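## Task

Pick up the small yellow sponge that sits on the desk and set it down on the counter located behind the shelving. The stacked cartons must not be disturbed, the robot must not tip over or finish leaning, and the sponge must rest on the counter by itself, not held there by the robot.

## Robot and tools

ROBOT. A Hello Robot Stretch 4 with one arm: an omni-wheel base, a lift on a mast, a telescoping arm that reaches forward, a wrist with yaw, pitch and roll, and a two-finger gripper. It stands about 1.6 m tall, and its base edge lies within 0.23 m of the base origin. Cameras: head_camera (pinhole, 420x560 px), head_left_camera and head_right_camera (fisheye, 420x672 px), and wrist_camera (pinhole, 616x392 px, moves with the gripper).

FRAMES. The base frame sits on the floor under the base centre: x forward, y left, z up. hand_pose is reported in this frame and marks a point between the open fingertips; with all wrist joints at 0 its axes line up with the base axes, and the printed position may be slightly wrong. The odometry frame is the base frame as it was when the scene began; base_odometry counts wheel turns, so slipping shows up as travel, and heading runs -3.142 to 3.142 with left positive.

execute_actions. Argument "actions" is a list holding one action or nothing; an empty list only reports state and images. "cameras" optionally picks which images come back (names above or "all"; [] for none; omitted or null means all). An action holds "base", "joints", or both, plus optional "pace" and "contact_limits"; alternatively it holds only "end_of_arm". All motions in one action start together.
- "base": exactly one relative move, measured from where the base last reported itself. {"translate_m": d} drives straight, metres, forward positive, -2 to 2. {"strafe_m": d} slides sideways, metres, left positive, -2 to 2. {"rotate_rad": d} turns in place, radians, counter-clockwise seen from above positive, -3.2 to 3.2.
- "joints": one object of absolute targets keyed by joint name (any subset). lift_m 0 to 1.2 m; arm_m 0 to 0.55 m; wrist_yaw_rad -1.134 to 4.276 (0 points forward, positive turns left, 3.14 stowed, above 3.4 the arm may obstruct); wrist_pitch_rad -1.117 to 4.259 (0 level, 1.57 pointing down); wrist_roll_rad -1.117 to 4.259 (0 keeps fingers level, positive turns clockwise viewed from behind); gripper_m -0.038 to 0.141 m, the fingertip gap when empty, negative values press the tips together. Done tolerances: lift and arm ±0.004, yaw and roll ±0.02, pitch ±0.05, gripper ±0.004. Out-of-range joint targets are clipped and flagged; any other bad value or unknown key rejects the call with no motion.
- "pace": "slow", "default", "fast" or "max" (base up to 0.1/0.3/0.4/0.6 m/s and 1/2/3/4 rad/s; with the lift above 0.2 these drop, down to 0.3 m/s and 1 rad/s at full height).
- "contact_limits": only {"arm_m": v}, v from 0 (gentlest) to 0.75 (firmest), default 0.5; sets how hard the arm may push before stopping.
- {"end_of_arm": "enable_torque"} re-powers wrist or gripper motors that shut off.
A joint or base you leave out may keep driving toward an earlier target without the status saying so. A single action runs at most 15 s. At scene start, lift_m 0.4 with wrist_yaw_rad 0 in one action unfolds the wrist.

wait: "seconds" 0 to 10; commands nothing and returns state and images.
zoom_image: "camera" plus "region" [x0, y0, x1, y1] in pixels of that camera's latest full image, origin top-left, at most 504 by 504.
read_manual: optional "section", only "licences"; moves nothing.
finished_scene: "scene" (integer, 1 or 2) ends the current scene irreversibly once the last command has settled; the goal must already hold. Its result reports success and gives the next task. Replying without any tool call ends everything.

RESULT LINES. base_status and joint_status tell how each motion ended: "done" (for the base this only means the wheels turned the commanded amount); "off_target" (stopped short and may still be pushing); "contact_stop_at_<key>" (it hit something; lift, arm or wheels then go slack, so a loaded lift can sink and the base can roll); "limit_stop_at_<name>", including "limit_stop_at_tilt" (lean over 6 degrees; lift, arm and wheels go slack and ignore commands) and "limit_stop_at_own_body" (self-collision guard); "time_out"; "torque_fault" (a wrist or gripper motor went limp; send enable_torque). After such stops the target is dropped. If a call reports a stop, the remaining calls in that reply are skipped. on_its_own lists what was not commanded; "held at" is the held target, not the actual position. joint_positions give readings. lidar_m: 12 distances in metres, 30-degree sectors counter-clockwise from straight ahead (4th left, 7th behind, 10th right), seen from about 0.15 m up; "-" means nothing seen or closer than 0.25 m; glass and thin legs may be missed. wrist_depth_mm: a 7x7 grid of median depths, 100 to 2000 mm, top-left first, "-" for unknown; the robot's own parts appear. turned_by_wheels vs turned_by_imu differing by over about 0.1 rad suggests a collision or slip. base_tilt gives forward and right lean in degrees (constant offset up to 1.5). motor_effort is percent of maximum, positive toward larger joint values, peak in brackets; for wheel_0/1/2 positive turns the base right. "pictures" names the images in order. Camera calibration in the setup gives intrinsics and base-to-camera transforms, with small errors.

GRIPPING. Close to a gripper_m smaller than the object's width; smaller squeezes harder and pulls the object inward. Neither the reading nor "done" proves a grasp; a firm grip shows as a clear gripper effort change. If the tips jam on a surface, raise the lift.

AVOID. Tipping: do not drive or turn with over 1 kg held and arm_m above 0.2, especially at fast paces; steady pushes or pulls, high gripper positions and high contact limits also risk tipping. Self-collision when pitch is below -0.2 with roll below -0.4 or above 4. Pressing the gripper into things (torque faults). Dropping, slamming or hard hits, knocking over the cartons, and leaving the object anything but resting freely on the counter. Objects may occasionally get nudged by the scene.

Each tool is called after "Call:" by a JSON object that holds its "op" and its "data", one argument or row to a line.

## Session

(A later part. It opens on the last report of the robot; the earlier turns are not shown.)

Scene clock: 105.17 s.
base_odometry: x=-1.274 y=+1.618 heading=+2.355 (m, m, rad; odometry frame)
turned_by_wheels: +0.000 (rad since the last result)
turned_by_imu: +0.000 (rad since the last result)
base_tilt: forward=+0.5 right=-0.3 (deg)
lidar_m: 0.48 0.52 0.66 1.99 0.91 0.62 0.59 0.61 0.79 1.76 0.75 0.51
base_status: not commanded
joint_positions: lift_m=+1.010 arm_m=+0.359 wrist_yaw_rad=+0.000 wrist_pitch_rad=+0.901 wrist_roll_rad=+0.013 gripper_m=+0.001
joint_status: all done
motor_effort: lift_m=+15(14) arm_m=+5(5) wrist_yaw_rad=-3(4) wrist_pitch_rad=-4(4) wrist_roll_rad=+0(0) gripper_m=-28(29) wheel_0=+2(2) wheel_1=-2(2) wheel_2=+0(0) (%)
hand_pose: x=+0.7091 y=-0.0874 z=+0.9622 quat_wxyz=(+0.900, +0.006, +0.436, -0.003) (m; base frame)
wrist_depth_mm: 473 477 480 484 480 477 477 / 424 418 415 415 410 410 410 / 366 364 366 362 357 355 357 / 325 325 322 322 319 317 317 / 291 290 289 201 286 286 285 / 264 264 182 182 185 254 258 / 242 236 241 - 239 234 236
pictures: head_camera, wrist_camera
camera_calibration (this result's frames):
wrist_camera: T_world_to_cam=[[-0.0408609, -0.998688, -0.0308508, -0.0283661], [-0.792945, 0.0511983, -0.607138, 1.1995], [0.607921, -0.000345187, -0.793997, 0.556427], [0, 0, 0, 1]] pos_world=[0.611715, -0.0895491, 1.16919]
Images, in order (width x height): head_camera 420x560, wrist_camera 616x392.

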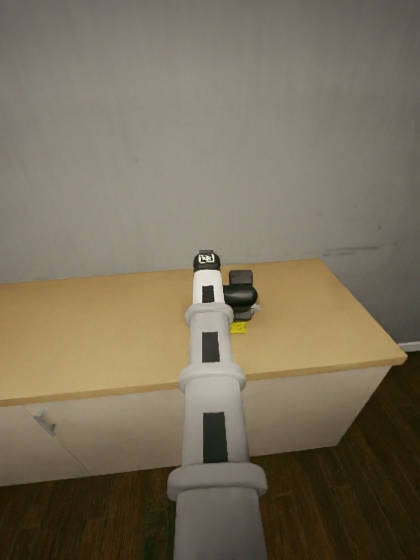

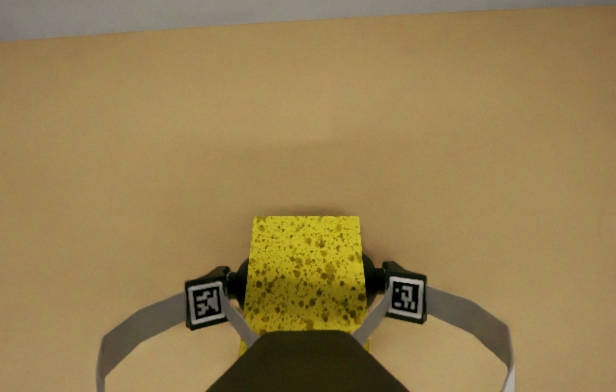

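Call:
{"op": "execute_actions", "data": {
  "actions": [
    {"joints":{"lift_m":0.992}}
  ],
  "cameras": []
}}

Call:
{"op": "execute_actions", "data": {
  "actions": [
    {"joints":{"gripper_m":0.12}}
  ],
  "cameras": []
}}

Call:
{"op": "execute_actions", "data": {
  "actions": [
    {"joints":{"lift_m":1.1},"pace":"fast"}
  ],
  "cameras": []
}}

Call:
{"op": "execute_actions", "data": {
  "actions": [
    {"joints":{"arm_m":0.0},"pace":"fast"}
  ],
  "cameras": ["head_camera"]
}}

Scene clock: 110.17 s.
base_odometry: x=-1.274 y=+1.618 heading=+2.355 (m, m, rad; odometry frame)
turned_by_wheels: +0.000 (rad since the last result)
turned_by_imu: +0.000 (rad since the last result)
base_tilt: forward=+0.4 right=-0.4 (deg)
lidar_m: 0.48 0.51 0.64 1.99 0.92 0.62 0.59 0.61 0.80 1.75 0.73 0.51
base_status: not commanded
joint_positions: lift_m=+0.992 arm_m=+0.359 wrist_yaw_rad=+0.000 wrist_pitch_rad=+0.901 wrist_roll_rad=+0.013 gripper_m=+0.001
joint_status: all done
motor_effort: lift_m=+15(15) arm_m=+5(5) wrist_yaw_rad=-4(5) wrist_pitch_rad=-4(4) wrist_roll_rad=+1(2) gripper_m=-28(29) wheel_0=+2(2) wheel_1=-2(2) wheel_2=+0(0) (%)
hand_pose: x=+0.7091 y=-0.0874 z=+0.9442 quat_wxyz=(+0.900, +0.006, +0.436, -0.003) (m; base frame)
wrist_depth_mm: 462 455 455 452 452 442 442 / 394 392 387 387 382 379 379 / 342 340 338 336 334 332 330 / 303 301 300 298 296 296 294 / 272 272 268 200 267 266 265 / 246 246 182 182 185 236 240 / 224 220 224 - 222 217 220
pictures: none
No camera images: the call's "cameras" was empty. Leave "cameras" out to get every camera's image.

Scene clock: 112.23 s.
base_odometry: x=-1.274 y=+1.618 heading=+2.355 (m, m, rad; odometry frame)
turned_by_wheels: +0.000 (rad since the last result)
turned_by_imu: +0.000 (rad since the last result)
base_tilt: forward=+0.4 right=-0.3 (deg)
lidar_m: 0.47 0.50 0.67 1.99 0.91 0.63 0.59 0.62 0.78 1.76 0.76 0.53
base_status: not commanded
joint_positions: lift_m=+0.992 arm_m=+0.359 wrist_yaw_rad=+0.000 wrist_pitch_rad=+0.901 wrist_roll_rad=+0.013 gripper_m=+0.120
joint_status: all done
motor_effort: lift_m=+15(15) arm_m=+5(5) wrist_yaw_rad=-1(2) wrist_pitch_rad=-4(4) wrist_roll_rad=+0(0) gripper_m=-1(28) wheel_0=+2(2) wheel_1=-2(2) wheel_2=+0(0) (%)
hand_pose: x=+0.7091 y=-0.0874 z=+0.9442 quat_wxyz=(+0.900, +0.006, +0.436, -0.003) (m; base frame)
wrist_depth_mm: 459 459 455 449 449 442 445 / 394 392 387 384 384 379 377 / 343 340 338 336 334 332 330 / 304 301 300 297 298 294 294 / 272 271 270 219 267 265 265 / 246 240 215 198 234 237 240 / 225 221 224 - 222 221 220
pictures: none
No camera images: the call's "cameras" was empty. Leave "cameras" out to get every camera's image.

Scene clock: 113.43 s.
base_odometry: x=-1.274 y=+1.618 heading=+2.355 (m, m, rad; odometry frame)
turned_by_wheels: +0.000 (rad since the last result)
turned_by_imu: +0.000 (rad since the last result)
base_tilt: forward=+0.6 right=-0.2 (deg)
lidar_m: 0.47 0.49 0.68 2.00 0.91 0.63 0.57 0.61 0.81 1.75 0.73 0.51
base_status: not commanded
joint_positions: lift_m=+1.100 arm_m=+0.359 wrist_yaw_rad=+0.000 wrist_pitch_rad=+0.902 wrist_roll_rad=+0.013 gripper_m=+0.120
joint_status: all done
motor_effort: lift_m=+21(23) arm_m=+5(5) wrist_yaw_rad=-1(1) wrist_pitch_rad=-4(5) wrist_roll_rad=+0(1) gripper_m=-2(1) wheel_0=+1(2) wheel_1=-2(2) wheel_2=+0(0) (%)
hand_pose: x=+0.7091 y=-0.0874 z=+1.0517 quat_wxyz=(+0.900, +0.006, +0.436, -0.003) (m; base frame)
wrist_depth_mm: 488 500 508 521 535 544 554 / 539 549 549 554 554 554 544 / 496 492 488 484 480 480 480 / 439 436 433 430 430 427 427 / 394 392 392 389 384 382 384 / 355 349 340 307 340 343 347 / 325 320 324 - 327 319 319
pictures: none
No camera images: the call's "cameras" was empty. Leave "cameras" out to get every camera's image.

Scene clock: 115.27 s.
base_odometry: x=-1.274 y=+1.618 heading=+2.355 (m, m, rad; odometry frame)
turned_by_wheels: +0.000 (rad since the last result)
turned_by_imu: +0.000 (rad since the last result)
base_tilt: forward=+0.5 right=-0.4 (deg)
lidar_m: 0.48 0.51 0.66 2.01 0.91 0.64 0.59 0.61 0.82 1.74 0.75 0.54
base_status: not commanded
joint_positions: lift_m=+1.100 arm_m=+0.001 wrist_yaw_rad=+0.000 wrist_pitch_rad=+0.902 wrist_roll_rad=+0.013 gripper_m=+0.120
joint_status: all done
motor_effort: lift_m=+21(21) arm_m=-5(5) wrist_yaw_rad=+1(2) wrist_pitch_rad=-5(5) wrist_roll_rad=+1(2) gripper_m=-2(1) wheel_0=+2(2) wheel_1=-2(2) wheel_2=+0(0) (%)
hand_pose: x=+0.3507 y=-0.0875 z=+1.0517 quat_wxyz=(+0.900, +0.006, +0.436, -0.003) (m; base frame)
wrist_depth_mm: 676 668 668 661 647 647 668 / 574 569 559 521 559 554 554 / 500 496 492 488 488 480 484 / 439 439 436 445 452 452 466 / 504 521 535 569 574 609 683 / 668 647 654 699 750 831 1229 / 976 1008 1025 - 1182 1160 1160
pictures: head_camera
Images, in order (width x height): head_camera 420x560.

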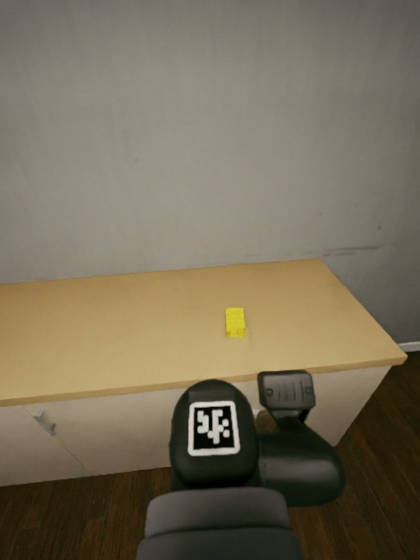

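Call:
{"op": "finished_scene", "data": {
  "scene": 2
}}

The scene is finished: the task was done.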